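# Fold the trousers lengthwise, one leg onto the other

## Task

On the table, fold the trousers in half along their length so one leg rests flat and straight on top of the other with matching edges (dropping the cloth into place is allowed); then release it and pull the grippers away, since a fold that stays only because the robot holds it is not counted.

## Robot and tools

Robot: two arms, left_arm and right_arm, each ending in a two-finger parallel gripper. Their bases sit at about (-0.009, +0.301, 0) for left_arm and (-0.037, -0.258, 0) for right_arm, in metres. All poses use one scene frame: origin on the table top midway between the arms, +x out over the table, +z up, and left_arm on the +y side. The names left and right are not image sides. On each gripper the fingers point along its own +z axis and close along its own y axis. The reported hand point (end_effector_position) sits between the finger pads, roughly 1 cm short of the tips. Printed positions can be slightly wrong, more so at long reach, and arms tend to finish a centimetre or so low.

Row layout, used by every moving tool: one flat list of 16 numbers covering both arms, even when only one moves. The order is left_arm x, y, z, qw, qx, qy, qz, opening, then the same eight for right_arm. x, y, z are an absolute target position in metres in the scene frame; qw, qx, qy, qz are an absolute target orientation quaternion, w first, in the same frame. Opening runs from -1 (closed) to +1 (fully open, 0.094 m); it is a target, not a change. To leave an arm or its orientation alone, repeat its exact pose and quaternion from the latest result rather than the slightly drifted current reading.

execute_actions(actions): a list of up to 15 actions, run in order. Each action is a table of up to 15 rows; each row lasts one control step of 1/30 s, and if fewer than 15 rows are given the last row repeats to fill 15 steps. An empty list only returns state and images. If any target lies more than 0.6 m from that gripper's starting position along any of its axes, the action is rejected for both arms; if the first action fails this against the last reported state, or anything is malformed, nothing runs. Each step, the controller clips the commanded pose to within 70 mm and 16 degrees of the measured pose and favours position over orientation, so far targets need several actions.

move(target, speed, blocking): target is one 16-number row as above (absolute poses). Each gripper travels a straight line toward its pose, all arms finishing together, over 0.5 to 10 s; longer paths are cut off at 10 s. speed is the path top speed in m/s, 0.002 to 0.5, default 0.25 (turning up to twice that in rad/s). Opening is applied at the start. Paths ignore obstacles and the other arm, and grippers can lag, wander or overshoot speed, especially near full reach. Faster contact hits harder, and targets placed deeper past a surface press harder. blocking=false returns after 0.5 s while motion continues; then only wait or stop are accepted until a result shows it finished. The result adds a move: line with the ending (done, off_target, moving, held, fault) and any limits (paced = pose clipped; held = a check blocked steps, after which the arm may jump faster), plus each gripper's distance from its pose.

wait(seconds): 0 to 10; lets the sim run holding the last command, returning early if a running move ends. stop(): brakes a running move; needs stopping distance; fingers keep moving. zoom_image(camera, region): camera is one of cam_head_left, cam_head_right, cam_high, cam_low, cam_left_wrist, cam_right_wrist; region is [x0, y0, x1, y1] pixels in that 504x504 image, top-left origin, at most 504 by 504. read_manual(section) returns only licence texts. finished_scene(scene) ends the current scene (give its number) after the last command is held; it is final and reports success.

Results: the state line gives each gripper's position and quaternion; Hand target lines show the pose the controller now drives toward; step readings list positions, with HELD marking steps partly blocked. grip_measured is the finger opening on the command scale (each may be off by about 1 mm). To hold cloth, command roughly 0.03 below grip_measured; less for a lighter grip. Thin material under ~2 mm is gripped more weakly. A pose unreachable line means the clearance check altered or blocked that arm's command. FAULT lines mean an arm stopped. Joint torque readings include offsets and noise and are not zero in free air.

Joint ranges (rad), base to wrist: waist -2.618 to 3.054, shoulder 0 to 3.142, elbow 0 to 3.142, wrist pitch -1.571 to 1.571, wrist yaw -1.571 to 1.571, wrist roll -2.094 to 2.094. Elbows stop just before straight. A wrist camera mount on each gripper adds bulk near the wrist.

Cautions: never let the arms collide or push on each other hard. Avoid slamming into the table, pressing down hard, dropping or flinging the cloth, and letting things fall. Holding loads heats motors: MOTOR HOT warns from 75 °C, 90 °C pauses that arm, and 100 °C makes it go limp and fall. Before finishing, open the grippers, lift clear of the trousers, and confirm with the cameras that the fold lies flat and aligned on its own.

Each tool is called after "Call:" by a JSON object that holds its "method" and its "body", one argument or row to a line.

## Session

Call:
{"method": "execute_actions", "body": {
  "actions": []
}}

Scene clock: 0.00 s.
left_arm: end_effector_position=(+0.0815, +0.4952, +0.1630) grip_measured=+1.000 end_effector_quat_wxyz=(+0.261, -0.394, +0.768, +0.433) | right_arm: end_effector_position=(+0.2281, +0.1146, +0.2533) grip_measured=+1.000 end_effector_quat_wxyz=(+0.722, -0.617, +0.313, +0.014)
Joint positions: left_arm=[ 0.455  0.553  0.497 -0.802 -0.868 -0.169  0.094] | right_arm=[ 0.681  1.505  0.678  0.872 -0.275 -1.069  0.094]
Joint velocities: left_arm=[ 0.002 -0.002  0.002 -0.037 -0.007  0.022  0.   ] | right_arm=[ 0.007 -0.012 -0.017 -0.051  0.051 -0.051  0.   ]
Joint torques (N m, as the arm reports them, + toward a larger angle): no reading
Hand target (left_arm): +0.079, +0.495, +0.164; +0.259, -0.395, +0.766, +0.436
Hand target (right_arm): +0.228, +0.114, +0.259; +0.726, -0.612, +0.314, +0.017

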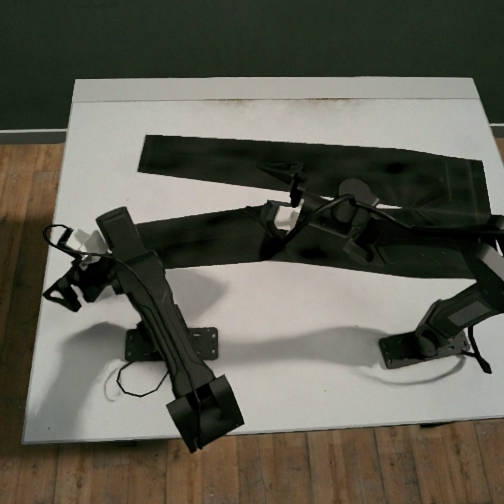

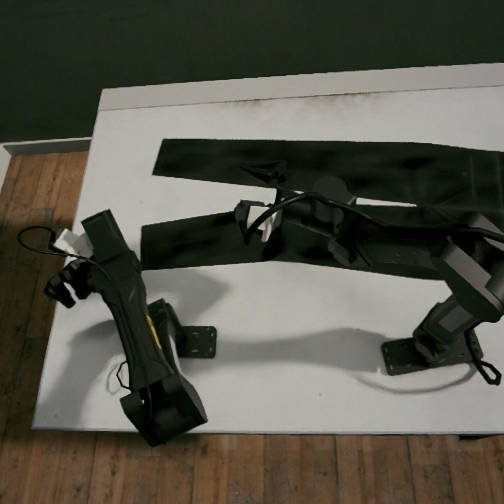

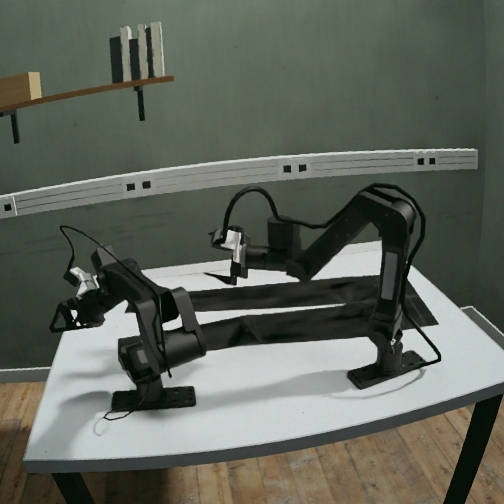

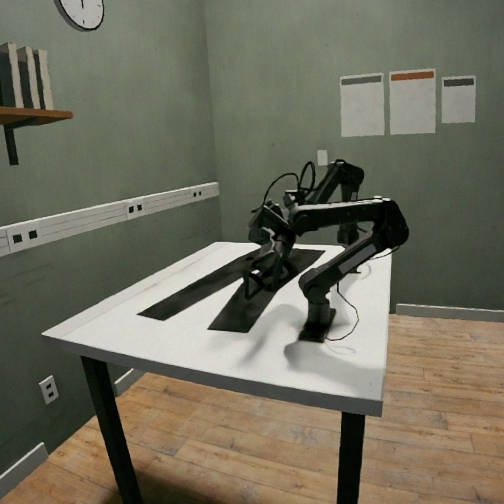

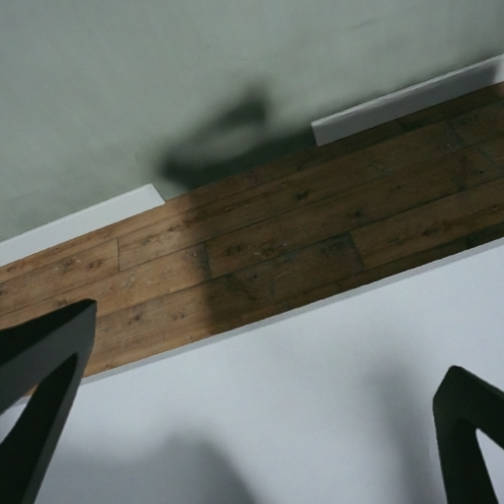

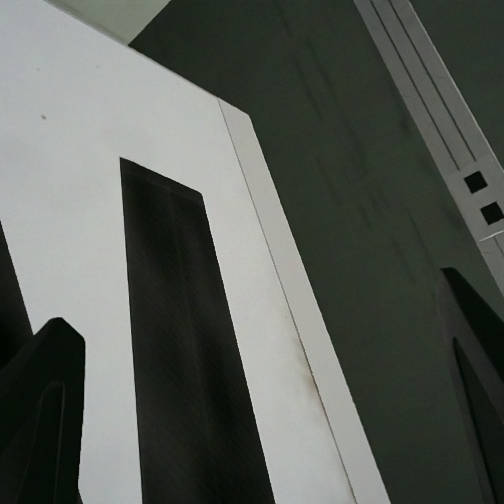

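Call:
{"method": "move", "body": {
  "target": [0.15,0.40,0.1,0,-0.5,0.866,0,0.2, 0.25,-0.2,0.18,0.2,-0.2,0.96,0,0.2],
  "speed": 0.3
}}

Call:
{"method": "move", "body": {
  "target": [0.172,0.38,0.03,0.03,-0.74,0.672,-0.03,0.2, 0.15,-0.45,0.03,0.05,0.72,0.69,0.05,0.2],
  "speed": 0.3
}}

Scene clock: 17.70 s.
left_arm: end_effector_position=(+0.1470, +0.3979, +0.0990) grip_measured=+0.203 end_effector_quat_wxyz=(+0.009, -0.495, +0.869, +0.002) | right_arm: end_effector_position=(+0.2445, -0.1995, +0.1726) grip_measured=+0.202 end_effector_quat_wxyz=(+0.195, -0.213, +0.957, -0.010)
Joint positions: left_arm=[ 0.56   1.215  0.901 -1.239 -0.004 -0.492  0.057] | right_arm=[ 0.05   1.271  1.155 -1.063  0.018 -0.227  0.056]
Joint velocities: left_arm=[ 0.002  0.002 -0.002 -0.007 -0.007 -0.081  0.001] | right_arm=[ 0.007  0.002  0.007 -0.051 -0.037  0.022  0.   ]
Joint torques (N m, as the arm reports them, + toward a larger angle): left_arm=[ 1.12 -2.24  6.82  0.44  0.1   0.05] | right_arm=[-0.71 -3.99  8.57  0.67 -0.09  0.06]
Hand target (left_arm): +0.147, +0.398, +0.102; +0.004, -0.496, +0.868, -0.003
Hand target (right_arm): +0.249, -0.200, +0.179; +0.200, -0.205, +0.958, -0.006
Off the commanded pose (left_arm): 0.004 m, 1 deg.
Off the commanded pose (right_arm): 0.009 m, 2 deg.
move: done

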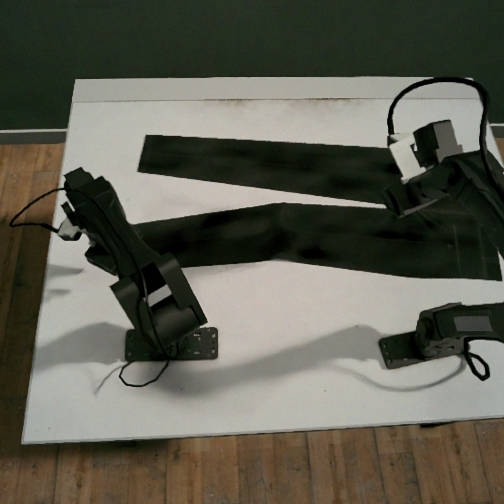

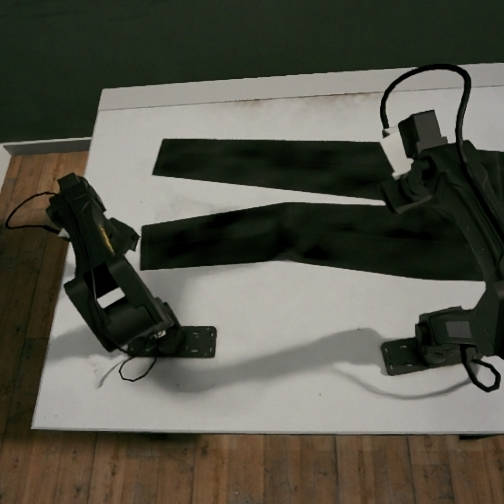

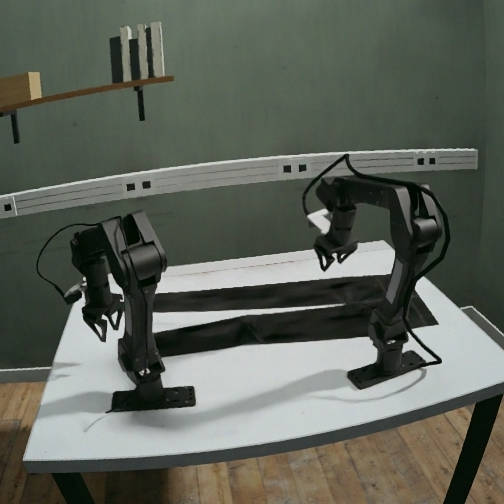

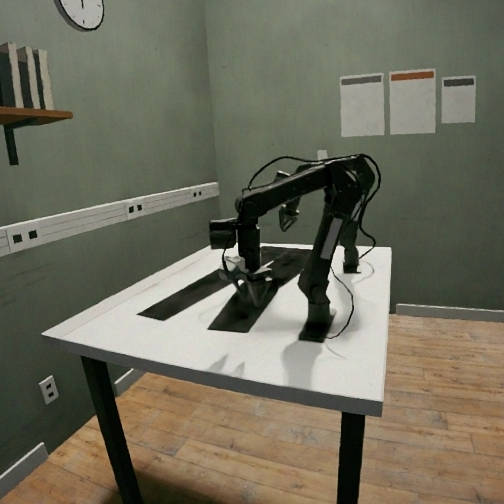

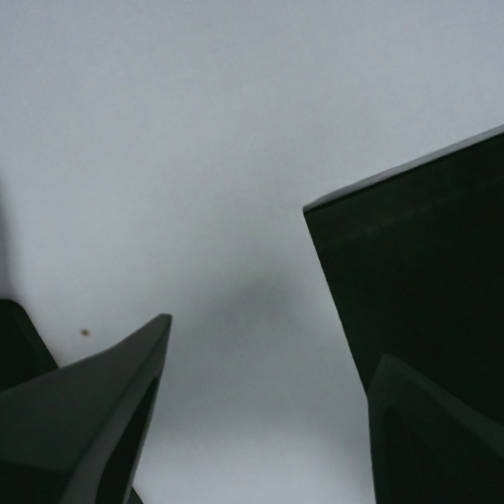

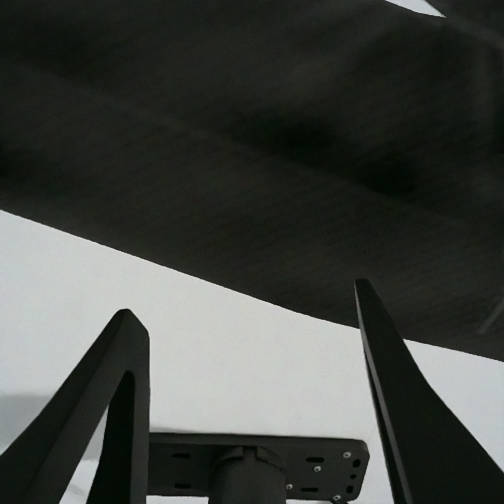

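Scene clock: 21.73 s.
left_arm: end_effector_position=(+0.1721, +0.3847, +0.0355) grip_measured=+0.203 end_effector_quat_wxyz=(-0.040, +0.741, -0.670, +0.028) | right_arm: end_effector_position=(+0.1384, -0.4365, +0.0265) grip_measured=+0.202 end_effector_quat_wxyz=(+0.029, +0.714, +0.697, +0.048)
Joint positions: left_arm=[ 0.462  1.261  0.667 -0.882  0.022 -1.227  0.057] | right_arm=[-1.034  1.53   0.844 -0.835 -0.1    0.727  0.056]
Joint velocities: left_arm=[ 0.007  0.002  0.017  0.037 -0.037 -0.051 -0.   ] | right_arm=[ 0.002  0.032 -0.012 -0.007  0.022  0.081 -0.001]
Joint torques (N m, as the arm reports them, + toward a larger angle): left_arm=[-1.14 -2.4   4.25  0.84  0.11 -0.06] | right_arm=[-1.   -5.66  7.76  0.42 -0.14  0.1 ]
Hand target (left_arm): +0.170, +0.380, +0.030; -0.031, +0.740, -0.672, +0.028
Hand target (right_arm): +0.144, -0.447, +0.030; +0.044, +0.719, +0.692, +0.047
Off the commanded pose (left_arm): 0.007 m, 1 deg.
Off the commanded pose (right_arm): 0.018 m, 3 deg.
move: off_target (right_arm)

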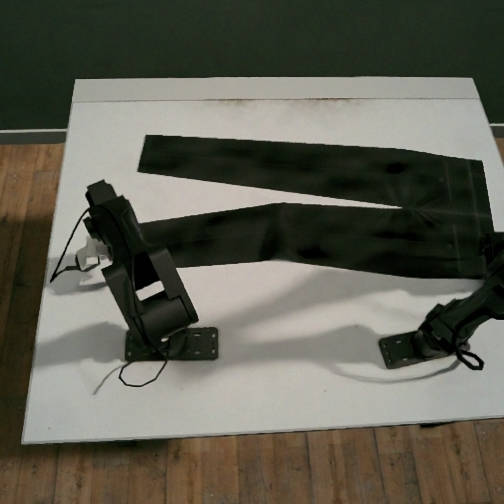

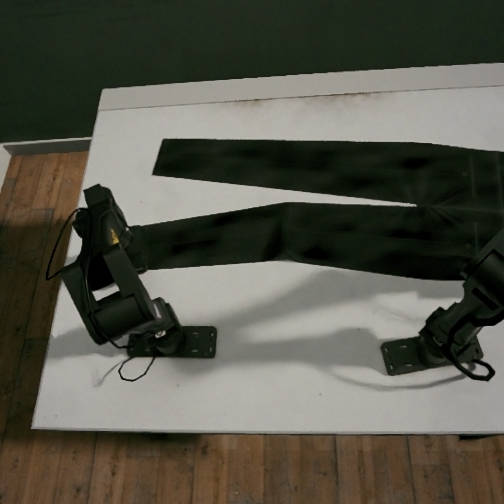

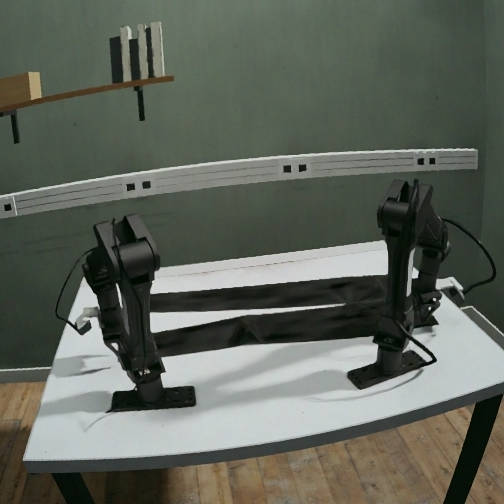

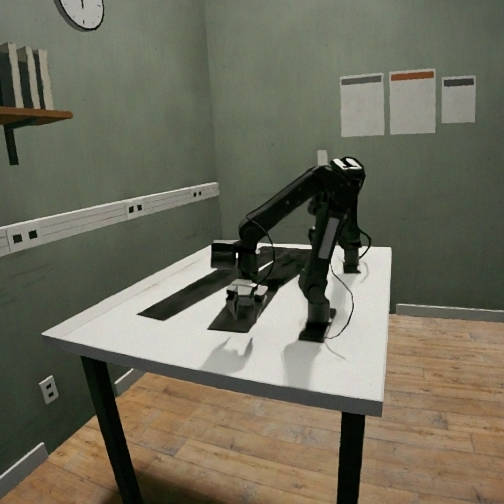

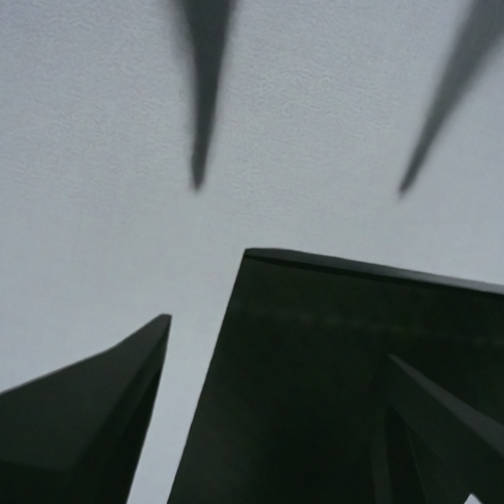

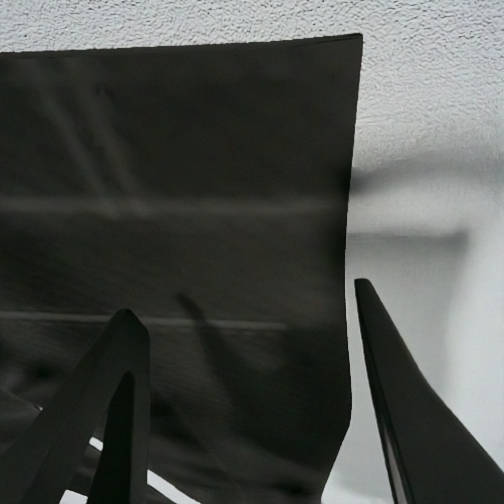

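Call:
{"method": "move", "body": {
  "target": [0.172,0.37,0.022,0.03,-0.74,0.672,-0.03,0.2, 0.128,-0.463,0.028,0.05,0.72,0.69,0.05,0.2],
  "speed": 0.06
}}

Call:
{"method": "move", "body": {
  "target": [0.172,0.37,-0.002,0.03,-0.74,0.672,-0.03,0.2, 0.128,-0.463,-0.004,0.05,0.72,0.69,0.05,0.2],
  "speed": 0.04
}}

Call:
{"method": "move", "body": {
  "target": [0.172,0.37,-0.004,0.03,-0.74,0.672,-0.03,-1, 0.128,-0.463,-0.008,0.05,0.72,0.69,0.05,-1],
  "speed": 0.04
}}

Scene clock: 32.47 s.
left_arm: end_effector_position=(+0.1734, +0.3745, +0.0277) grip_measured=+0.203 end_effector_quat_wxyz=(-0.039, +0.740, -0.670, +0.030) | right_arm: end_effector_position=(+0.1238, -0.4526, +0.0268) grip_measured=+0.202 end_effector_quat_wxyz=(+0.038, +0.722, +0.689, +0.052)
Joint positions: left_arm=[ 0.412  1.261  0.634 -0.848  0.022 -1.276  0.057] | right_arm=[-1.13   1.53   0.844 -0.826 -0.114  0.656  0.056]
Joint velocities: left_arm=[-0.007 -0.007  0.007 -0.051  0.066  0.007 -0.001] | right_arm=[-0.017 -0.007  0.032 -0.037 -0.11  -0.022  0.   ]
Joint torques (N m, as the arm reports them, + toward a larger angle): left_arm=[-1.14 -2.26  4.21  0.84  0.08 -0.07] | right_arm=[-0.58 -5.37  7.2   0.42 -0.14 -0.18]
Hand target (left_arm): +0.171, +0.370, +0.022; -0.030, +0.740, -0.672, +0.029
Hand target (right_arm): +0.128, -0.462, +0.028; +0.049, +0.720, +0.690, +0.050
Off the commanded pose (left_arm): 0.007 m, 1 deg.
Off the commanded pose (right_arm): 0.011 m, 1 deg.
move: off_target (right_arm)

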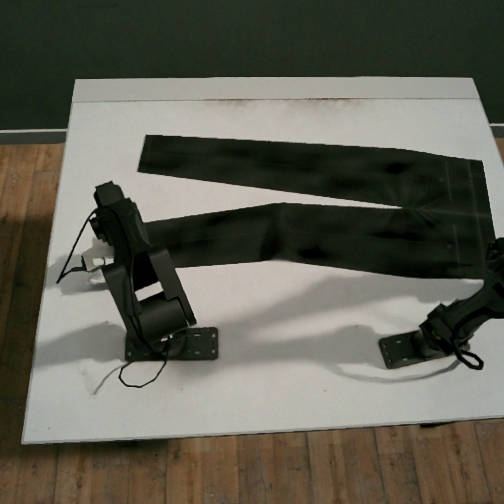

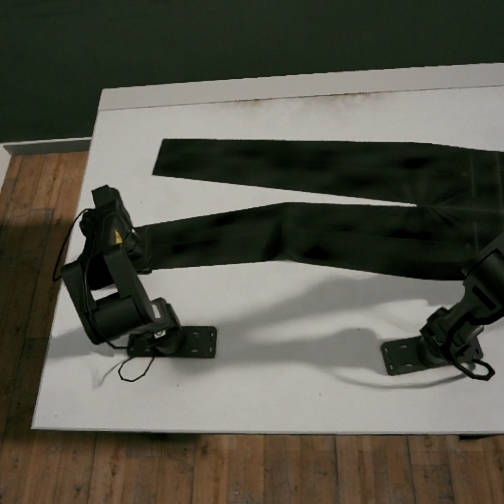

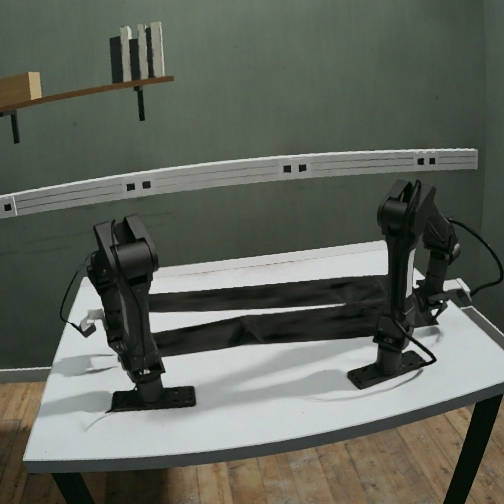

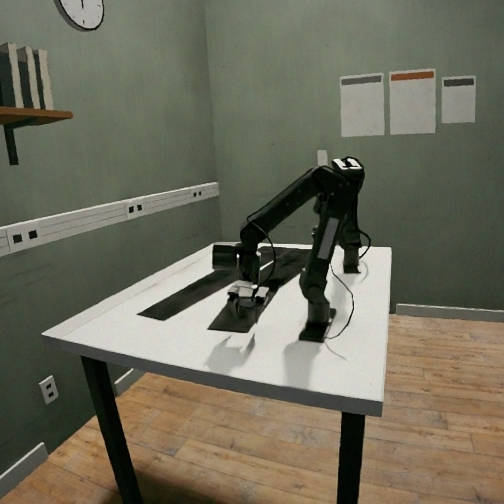

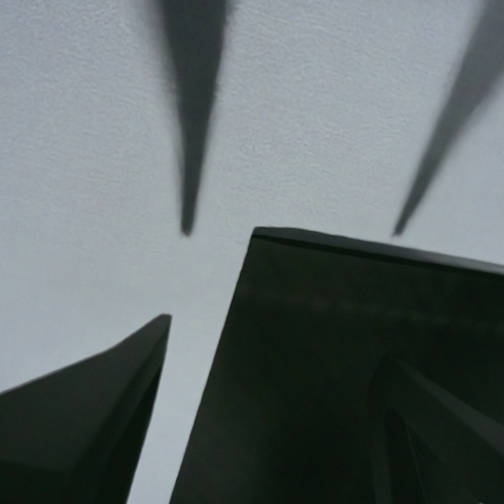

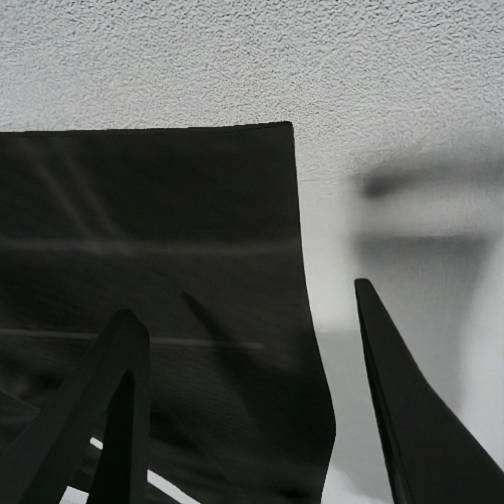

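Scene clock: 33.53 s.
left_arm: end_effector_position=(+0.1716, +0.3737, +0.0086) grip_measured=+0.203 end_effector_quat_wxyz=(-0.035, +0.741, -0.670, +0.029) | right_arm: end_effector_position=(+0.1270, -0.4570, +0.0104) grip_measured=+0.202 end_effector_quat_wxyz=(+0.042, +0.722, +0.689, +0.051)
Joint positions: left_arm=[ 0.412  1.302  0.579 -0.76   0.022 -1.278  0.057] | right_arm=[-1.13   1.575  0.815 -0.743 -0.115  0.655  0.056]
Joint velocities: left_arm=[-0.017  0.002 -0.012 -0.007 -0.022 -0.022  0.001] | right_arm=[-0.007 -0.032  0.002 -0.022  0.022  0.007 -0.001]
Joint torques (N m, as the arm reports them, + toward a larger angle): left_arm=[-1.22 -1.51  3.02  1.13  0.1  -0.07] | right_arm=[-0.94 -4.08  3.64  0.9  -0.11 -0.09]
Hand target (left_arm): +0.171, +0.370, -0.001; -0.030, +0.740, -0.672, +0.030
Hand target (right_arm): +0.127, -0.462, -0.003; +0.049, +0.720, +0.690, +0.050
Off the commanded pose (left_arm): 0.011 m, 1 deg.
Off the commanded pose (right_arm): 0.016 m, 1 deg.
move: off_target (left_arm, right_arm)

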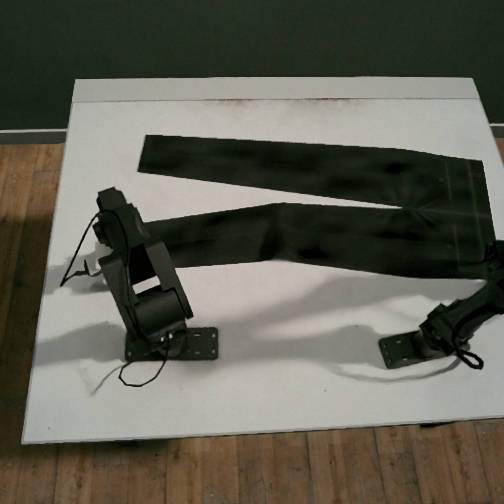

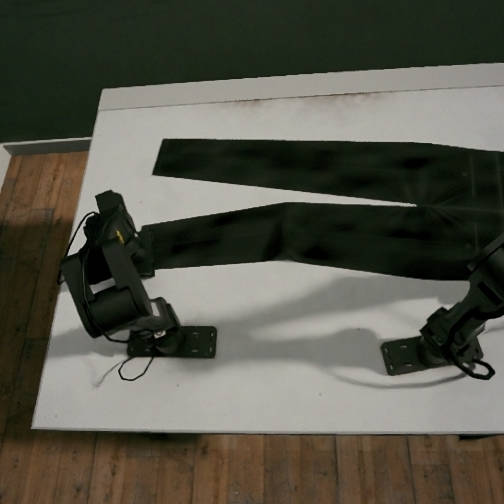

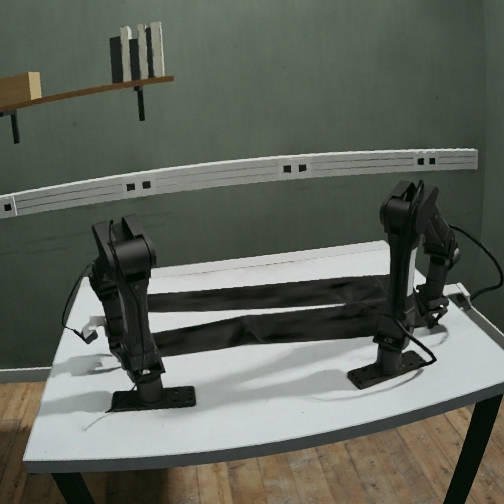

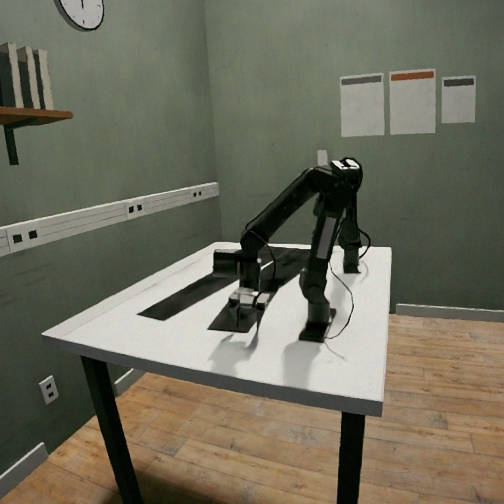

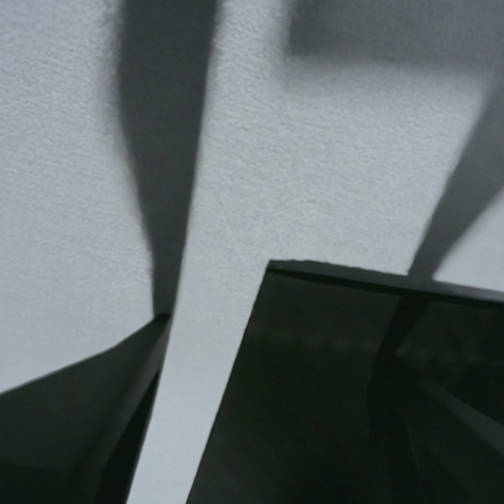

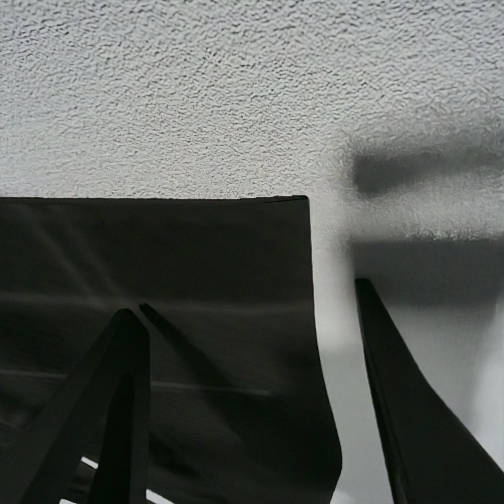

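Scene clock: 34.27 s.
left_arm: end_effector_position=(+0.1762, +0.3756, +0.0079) grip_measured=-0.977 end_effector_quat_wxyz=(-0.043, +0.741, -0.669, +0.033) | right_arm: end_effector_position=(+0.1315, -0.4624, +0.0085) grip_measured=-0.989 end_effector_quat_wxyz=(+0.055, +0.720, +0.690, +0.051)
Joint positions: left_arm=[ 0.412  1.307  0.577 -0.735  0.022 -1.278  0.001] | right_arm=[-1.13   1.584  0.812 -0.706 -0.119  0.654  0.   ]
Joint velocities: left_arm=[ 0.012 -0.007 -0.027  0.022 -0.037  0.066  0.001] | right_arm=[ 0.007  0.017 -0.007  0.007 -0.066  0.11  -0.   ]
Joint torques (N m, as the arm reports them, + toward a larger angle): left_arm=[-1.21 -1.44  2.84  1.05  0.1  -0.06] | right_arm=[-0.97 -4.08  3.39  0.83 -0.06 -0.12]
Hand target (left_arm): +0.171, +0.370, -0.003; -0.030, +0.740, -0.672, +0.030
Hand target (right_arm): +0.127, -0.462, -0.007; +0.050, +0.720, +0.690, +0.050
Off the commanded pose (left_arm): 0.014 m, 2 deg.
Off the commanded pose (right_arm): 0.017 m, 1 deg.
move: off_target (left_arm, right_arm)

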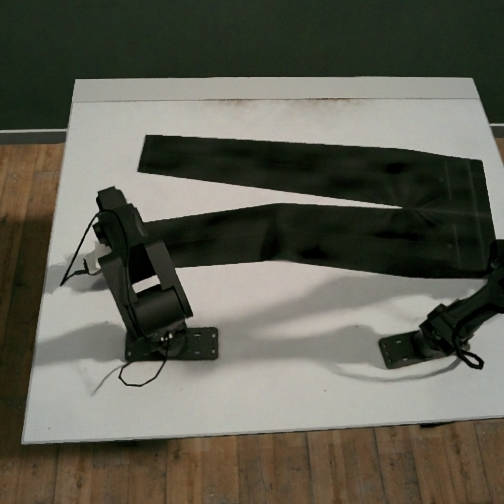

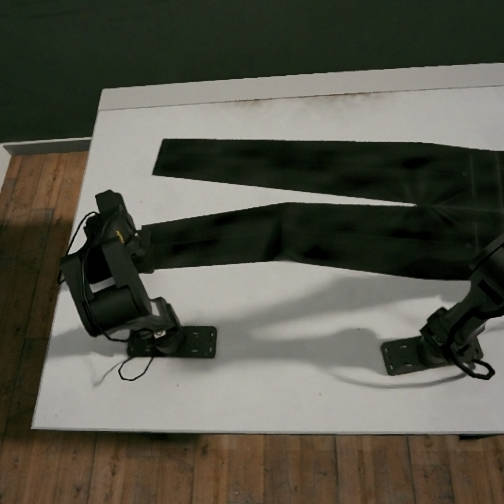

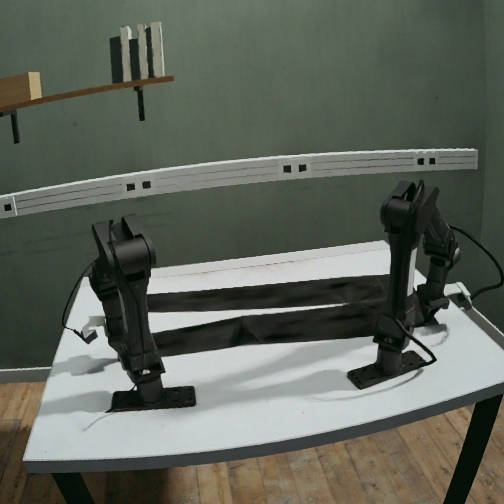

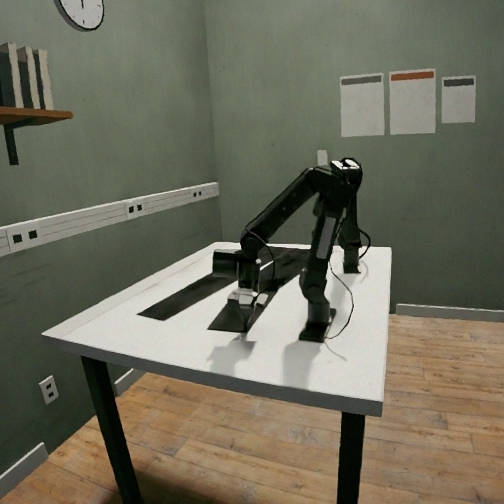

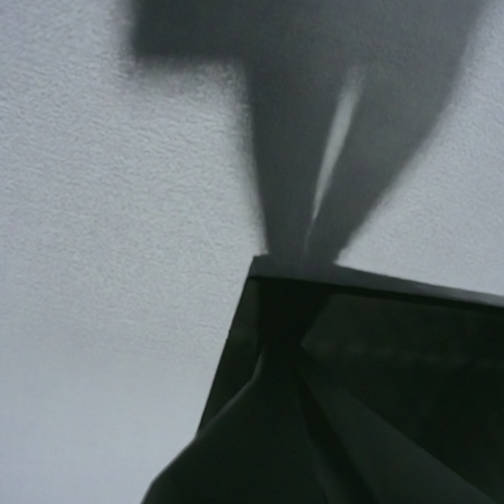

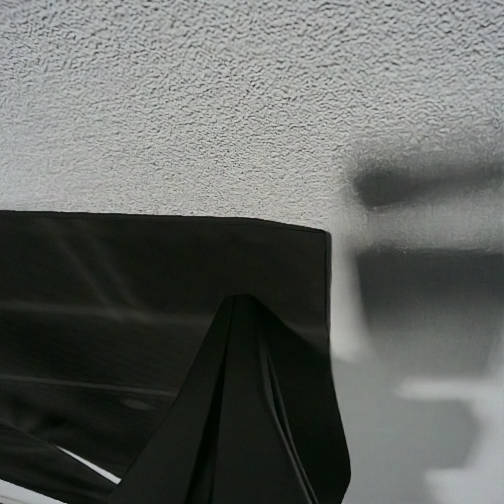

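Call:
{"method": "move", "body": {
  "target": [0.178,0.37,0.025,0.005,-0.74,0.672,-0.005,0.2, 0.132,-0.46,0.028,0.02,0.72,0.69,0.02,0.2],
  "speed": 0.06
}}

Call:
{"method": "move", "body": {
  "target": [0.178,0.37,-0.004,0.005,-0.74,0.672,-0.005,0.2, 0.132,-0.46,-0.006,0.02,0.72,0.69,0.02,0.2],
  "speed": 0.04
}}

Call:
{"method": "execute_actions", "body": {
  "actions": [
    [[0.178,0.37,-0.004,0.005,-0.74,0.672,-0.005,0.1,0.132,-0.46,-0.006,0.02,0.72,0.69,0.02,0.1],[0.178,0.37,-0.004,0.005,-0.74,0.672,-0.005,0.1,0.132,-0.46,-0.006,0.02,0.72,0.69,0.02,0.1],[0.178,0.37,-0.004,0.005,-0.74,0.672,-0.005,0.0,0.132,-0.46,-0.006,0.02,0.72,0.69,0.02,0.0],[0.178,0.37,-0.004,0.005,-0.74,0.672,-0.005,0.0,0.132,-0.46,-0.006,0.02,0.72,0.69,0.02,0.0],[0.178,0.37,-0.004,0.005,-0.74,0.672,-0.005,-0.1,0.132,-0.46,-0.006,0.02,0.72,0.69,0.02,-0.1],[0.178,0.37,-0.004,0.005,-0.74,0.672,-0.005,-0.1,0.132,-0.46,-0.006,0.02,0.72,0.69,0.02,-0.1],[0.178,0.37,-0.004,0.005,-0.74,0.672,-0.005,-0.2,0.132,-0.46,-0.006,0.02,0.72,0.69,0.02,-0.2],[0.178,0.37,-0.004,0.005,-0.74,0.672,-0.005,-0.2,0.132,-0.46,-0.006,0.02,0.72,0.69,0.02,-0.2],[0.178,0.37,-0.004,0.005,-0.74,0.672,-0.005,-0.3,0.132,-0.46,-0.006,0.02,0.72,0.69,0.02,-0.3],[0.178,0.37,-0.004,0.005,-0.74,0.672,-0.005,-0.3,0.132,-0.46,-0.006,0.02,0.72,0.69,0.02,-0.3],[0.178,0.37,-0.004,0.005,-0.74,0.672,-0.005,-0.4,0.132,-0.46,-0.006,0.02,0.72,0.69,0.02,-0.4],[0.178,0.37,-0.004,0.005,-0.74,0.672,-0.005,-0.4,0.132,-0.46,-0.006,0.02,0.72,0.69,0.02,-0.4],[0.178,0.37,-0.004,0.005,-0.74,0.672,-0.005,-0.5,0.132,-0.46,-0.006,0.02,0.72,0.69,0.02,-0.5]],
    [[0.178,0.37,-0.004,0.005,-0.74,0.672,-0.005,-1,0.132,-0.46,-0.006,0.02,0.72,0.69,0.02,-1]]
  ]
}}

Scene clock: 56.03 s.
left_arm: end_effector_position=(+0.1802, +0.3699, +0.0241) grip_measured=+0.197 end_effector_quat_wxyz=(-0.011, +0.741, -0.671, +0.019) | right_arm: end_effector_position=(+0.1299, -0.4565, +0.0250) grip_measured=+0.198 end_effector_quat_wxyz=(+0.022, +0.722, +0.691, +0.029)
Joint positions: left_arm=[ 0.38   1.353  0.688 -0.869  0.024 -1.307  0.056] | right_arm=[-1.084  1.58   0.89  -0.844 -0.063  0.697  0.056]
Joint velocities: left_arm=[-0.017 -0.002 -0.027 -0.037 -0.022  0.007 -0.001] | right_arm=[-0.007 -0.007  0.017  0.037 -0.007  0.037 -0.   ]
Joint torques (N m, as the arm reports them, + toward a larger angle): left_arm=[-1.16 -3.04  6.3   0.44 -0.12 -0.05] | right_arm=[ 0.97 -6.23  7.71  0.03  0.05 -0.02]
Hand target (left_arm): +0.178, +0.370, +0.025; -0.005, +0.740, -0.673, +0.005
Hand target (right_arm): +0.132, -0.460, +0.028; +0.021, +0.721, +0.692, +0.020
Off the commanded pose (left_arm): 0.002 m, 2 deg.
Off the commanded pose (right_arm): 0.005 m, 1 deg.
move: done

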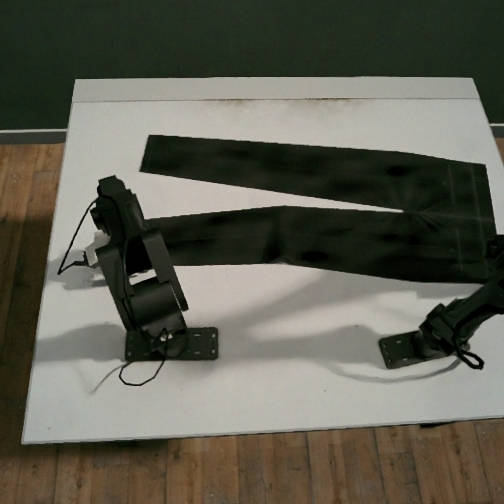

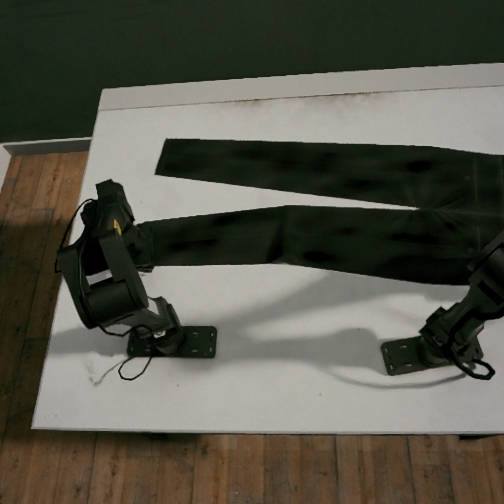

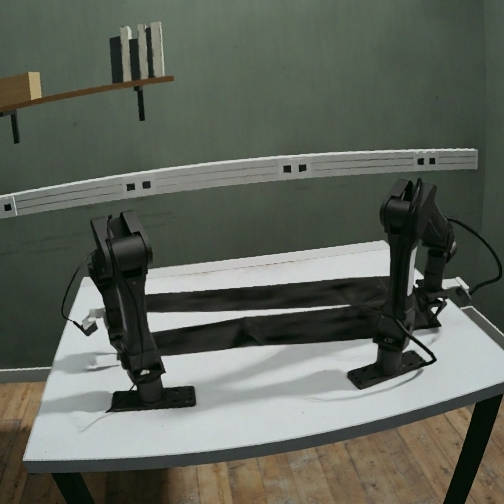

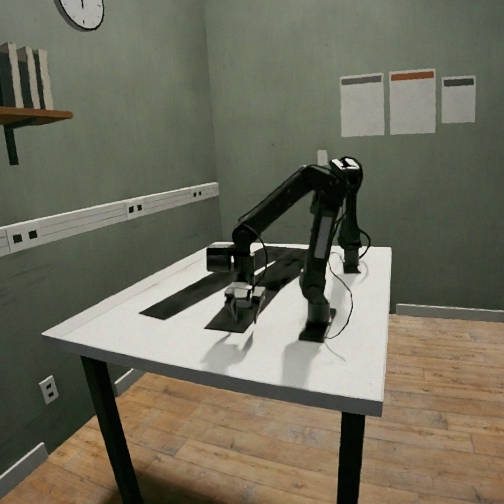

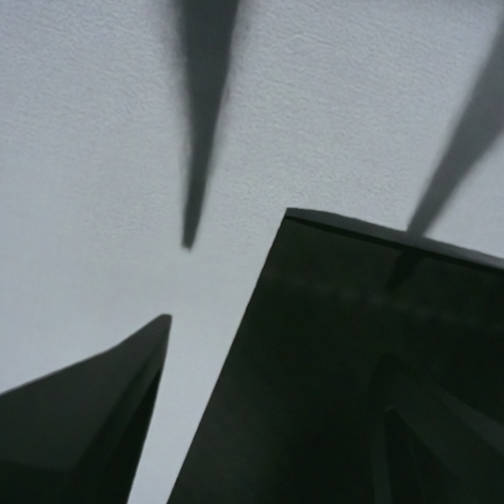

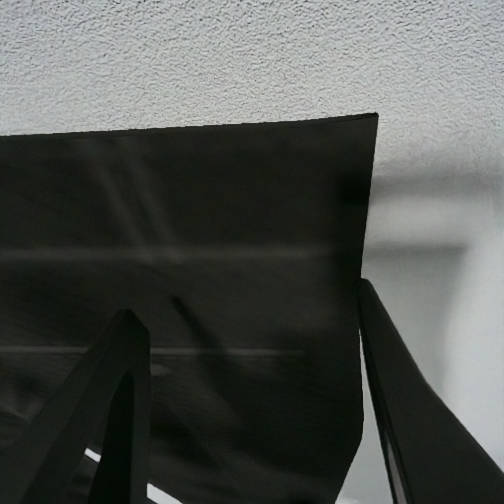

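Scene clock: 57.03 s.
left_arm: end_effector_position=(+0.1795, +0.3697, +0.0072) grip_measured=+0.197 end_effector_quat_wxyz=(-0.005, +0.742, -0.671, +0.016) | right_arm: end_effector_position=(+0.1305, -0.4577, +0.0096) grip_measured=+0.198 end_effector_quat_wxyz=(+0.019, +0.724, +0.689, +0.029)
Joint positions: left_arm=[ 0.38   1.4    0.65  -0.797  0.023 -1.308  0.056] | right_arm=[-1.084  1.621  0.863 -0.783 -0.062  0.702  0.056]
Joint velocities: left_arm=[-0.007 -0.002 -0.007 -0.007 -0.066 -0.066 -0.   ] | right_arm=[-0.002 -0.007 -0.012  0.007  0.007 -0.066  0.001]
Joint torques (N m, as the arm reports them, + toward a larger angle): left_arm=[-1.28 -2.15  3.01  1.01 -0.12 -0.07] | right_arm=[ 0.93 -4.57  3.33  0.83  0.11  0.01]
Hand target (left_arm): +0.177, +0.370, -0.003; -0.005, +0.740, -0.672, +0.005
Hand target (right_arm): +0.131, -0.459, -0.005; +0.019, +0.722, +0.692, +0.020
Off the commanded pose (left_arm): 0.011 m, 1 deg.
Off the commanded pose (right_arm): 0.016 m, 1 deg.
move: off_target (left_arm, right_arm)

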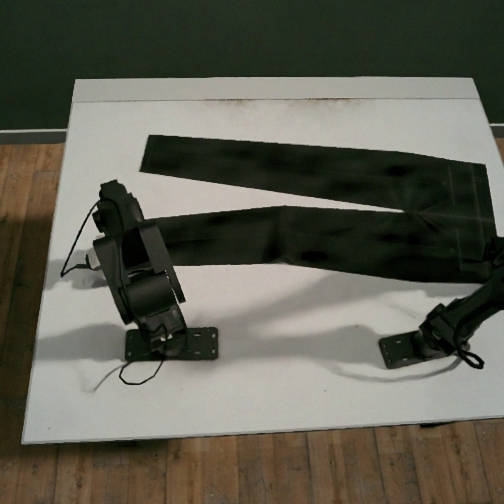

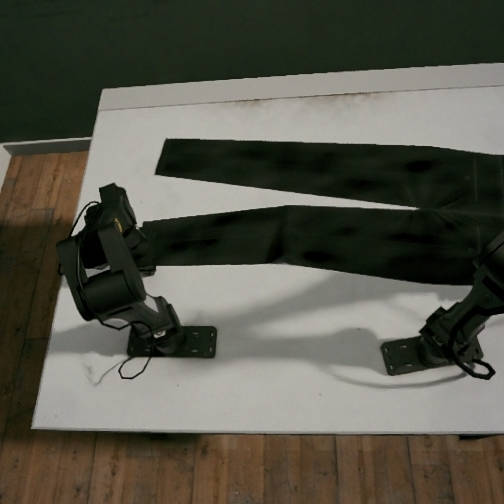

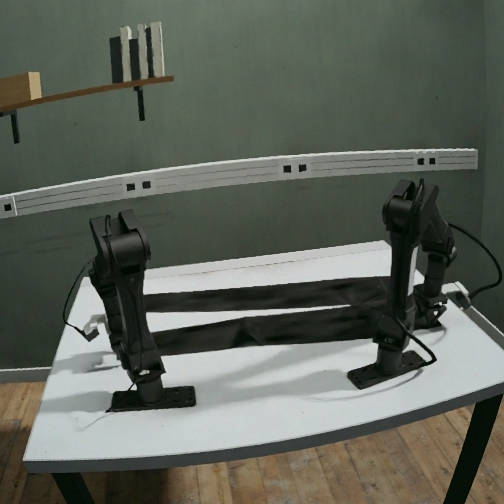

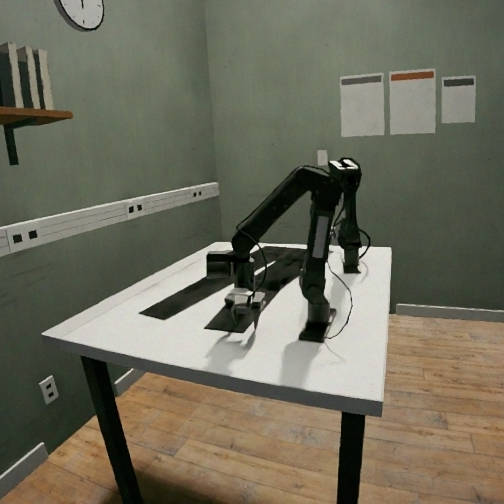

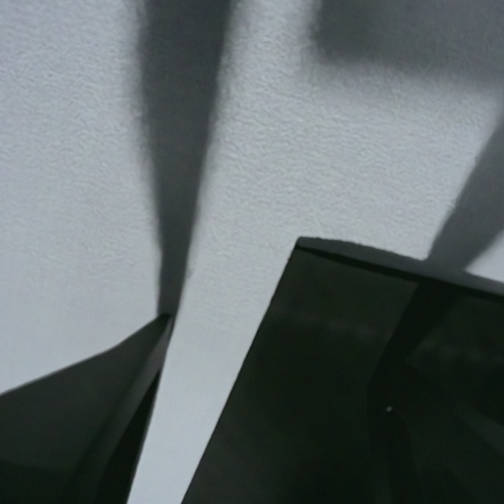

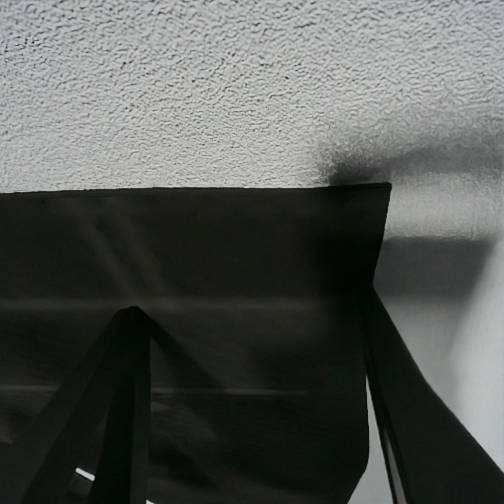

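Scene clock: 58.03 s.
left_arm: end_effector_position=(+0.1911, +0.3735, +0.0073) grip_measured=-0.952 end_effector_quat_wxyz=(-0.026, +0.740, -0.671, +0.027) | right_arm: end_effector_position=(+0.1324, -0.4647, +0.0088) grip_measured=-0.989 end_effector_quat_wxyz=(+0.030, +0.724, +0.689, +0.020)
Joint positions: left_arm=[ 0.377  1.403  0.65  -0.747  0.023 -1.309  0.002] | right_arm=[-1.084  1.625  0.863 -0.754 -0.046  0.702  0.001]
Joint velocities: left_arm=[ 0.002  0.007  0.017  0.066  0.007  0.051 -0.001] | right_arm=[-0.002  0.012 -0.002 -0.095 -0.007 -0.051 -0.001]
Joint torques (N m, as the arm reports them, + toward a larger angle): left_arm=[-0.97 -2.34  3.21  0.64 -0.12 -0.06] | right_arm=[ 0.88 -4.81  3.79  0.61  0.    0.03]
Hand target (left_arm): +0.178, +0.370, -0.003; -0.005, +0.740, -0.673, +0.005
Hand target (right_arm): +0.131, -0.459, -0.005; +0.020, +0.722, +0.692, +0.020
Off the commanded pose (left_arm): 0.018 m, 3 deg.
Off the commanded pose (right_arm): 0.016 m, 1 deg.
Step readings (end_effector_position; steps 1 to 15: 1st action; 16 to 30: 2nd action):
0: left_arm (+0.1795, +0.3697, +0.0072) | right_arm (+0.1305, -0.4577, +0.0096)
1: left_arm (+0.1796, +0.3697, +0.0072) | right_arm (+0.1303, -0.4580, +0.0096)
2: left_arm (+0.1802, +0.3699, +0.0072) | right_arm (+0.1303, -0.4585, +0.0096)
4: left_arm (+0.1813, +0.3704, +0.0073) | right_arm (+0.1306, -0.4597, +0.0093)
8: left_arm (+0.1836, +0.3712, +0.0071) | right_arm (+0.1300, -0.4609, +0.0091)
15: left_arm (+0.1885, +0.3725, +0.0073) | right_arm (+0.1311, -0.4632, +0.0087)
16: left_arm (+0.1890, +0.3727, +0.0072) | right_arm (+0.1314, -0.4636, +0.0087)
17: left_arm (+0.1900, +0.3731, +0.0072) | right_arm (+0.1317, -0.4639, +0.0088)
19: left_arm (+0.1911, +0.3735, +0.0073) | right_arm (+0.1323, -0.4646, +0.0088)
23: left_arm (+0.1911, +0.3735, +0.0073) | right_arm (+0.1324, -0.4647, +0.0088)
30: end_effector_position above

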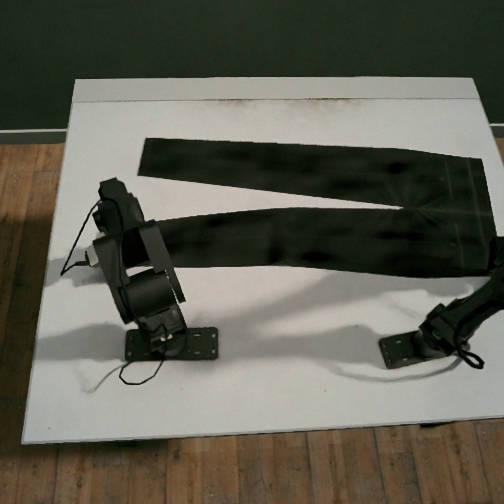

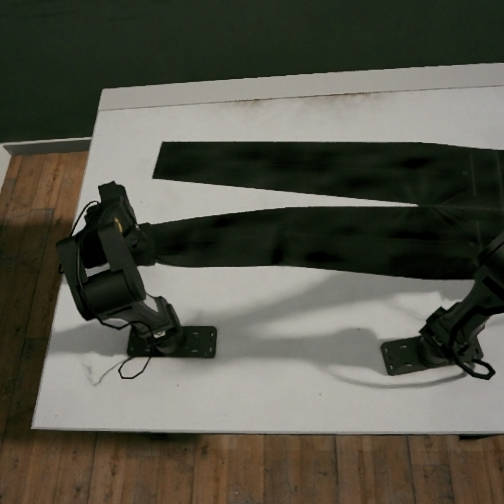

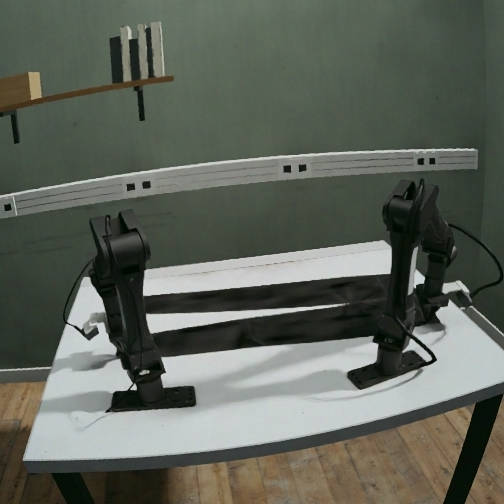

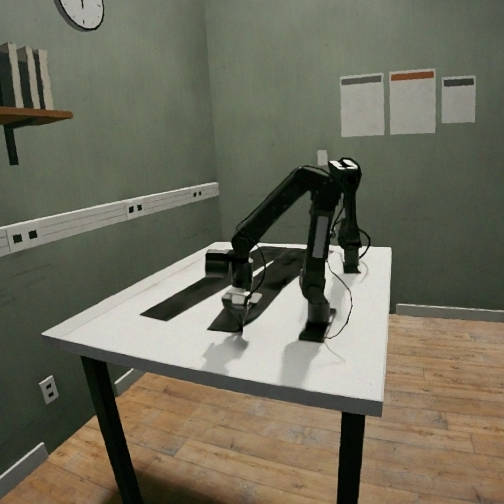

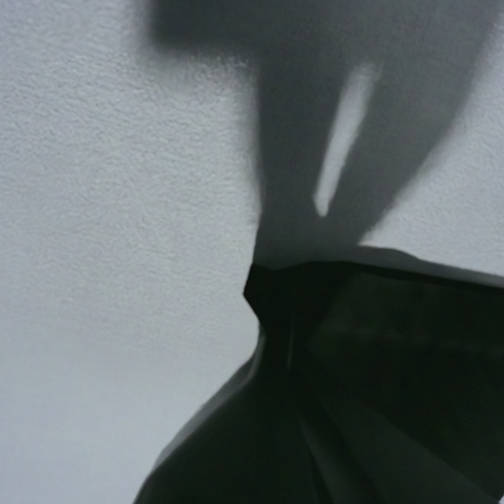

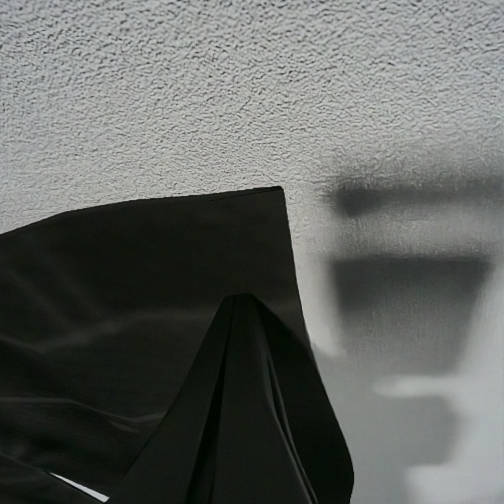

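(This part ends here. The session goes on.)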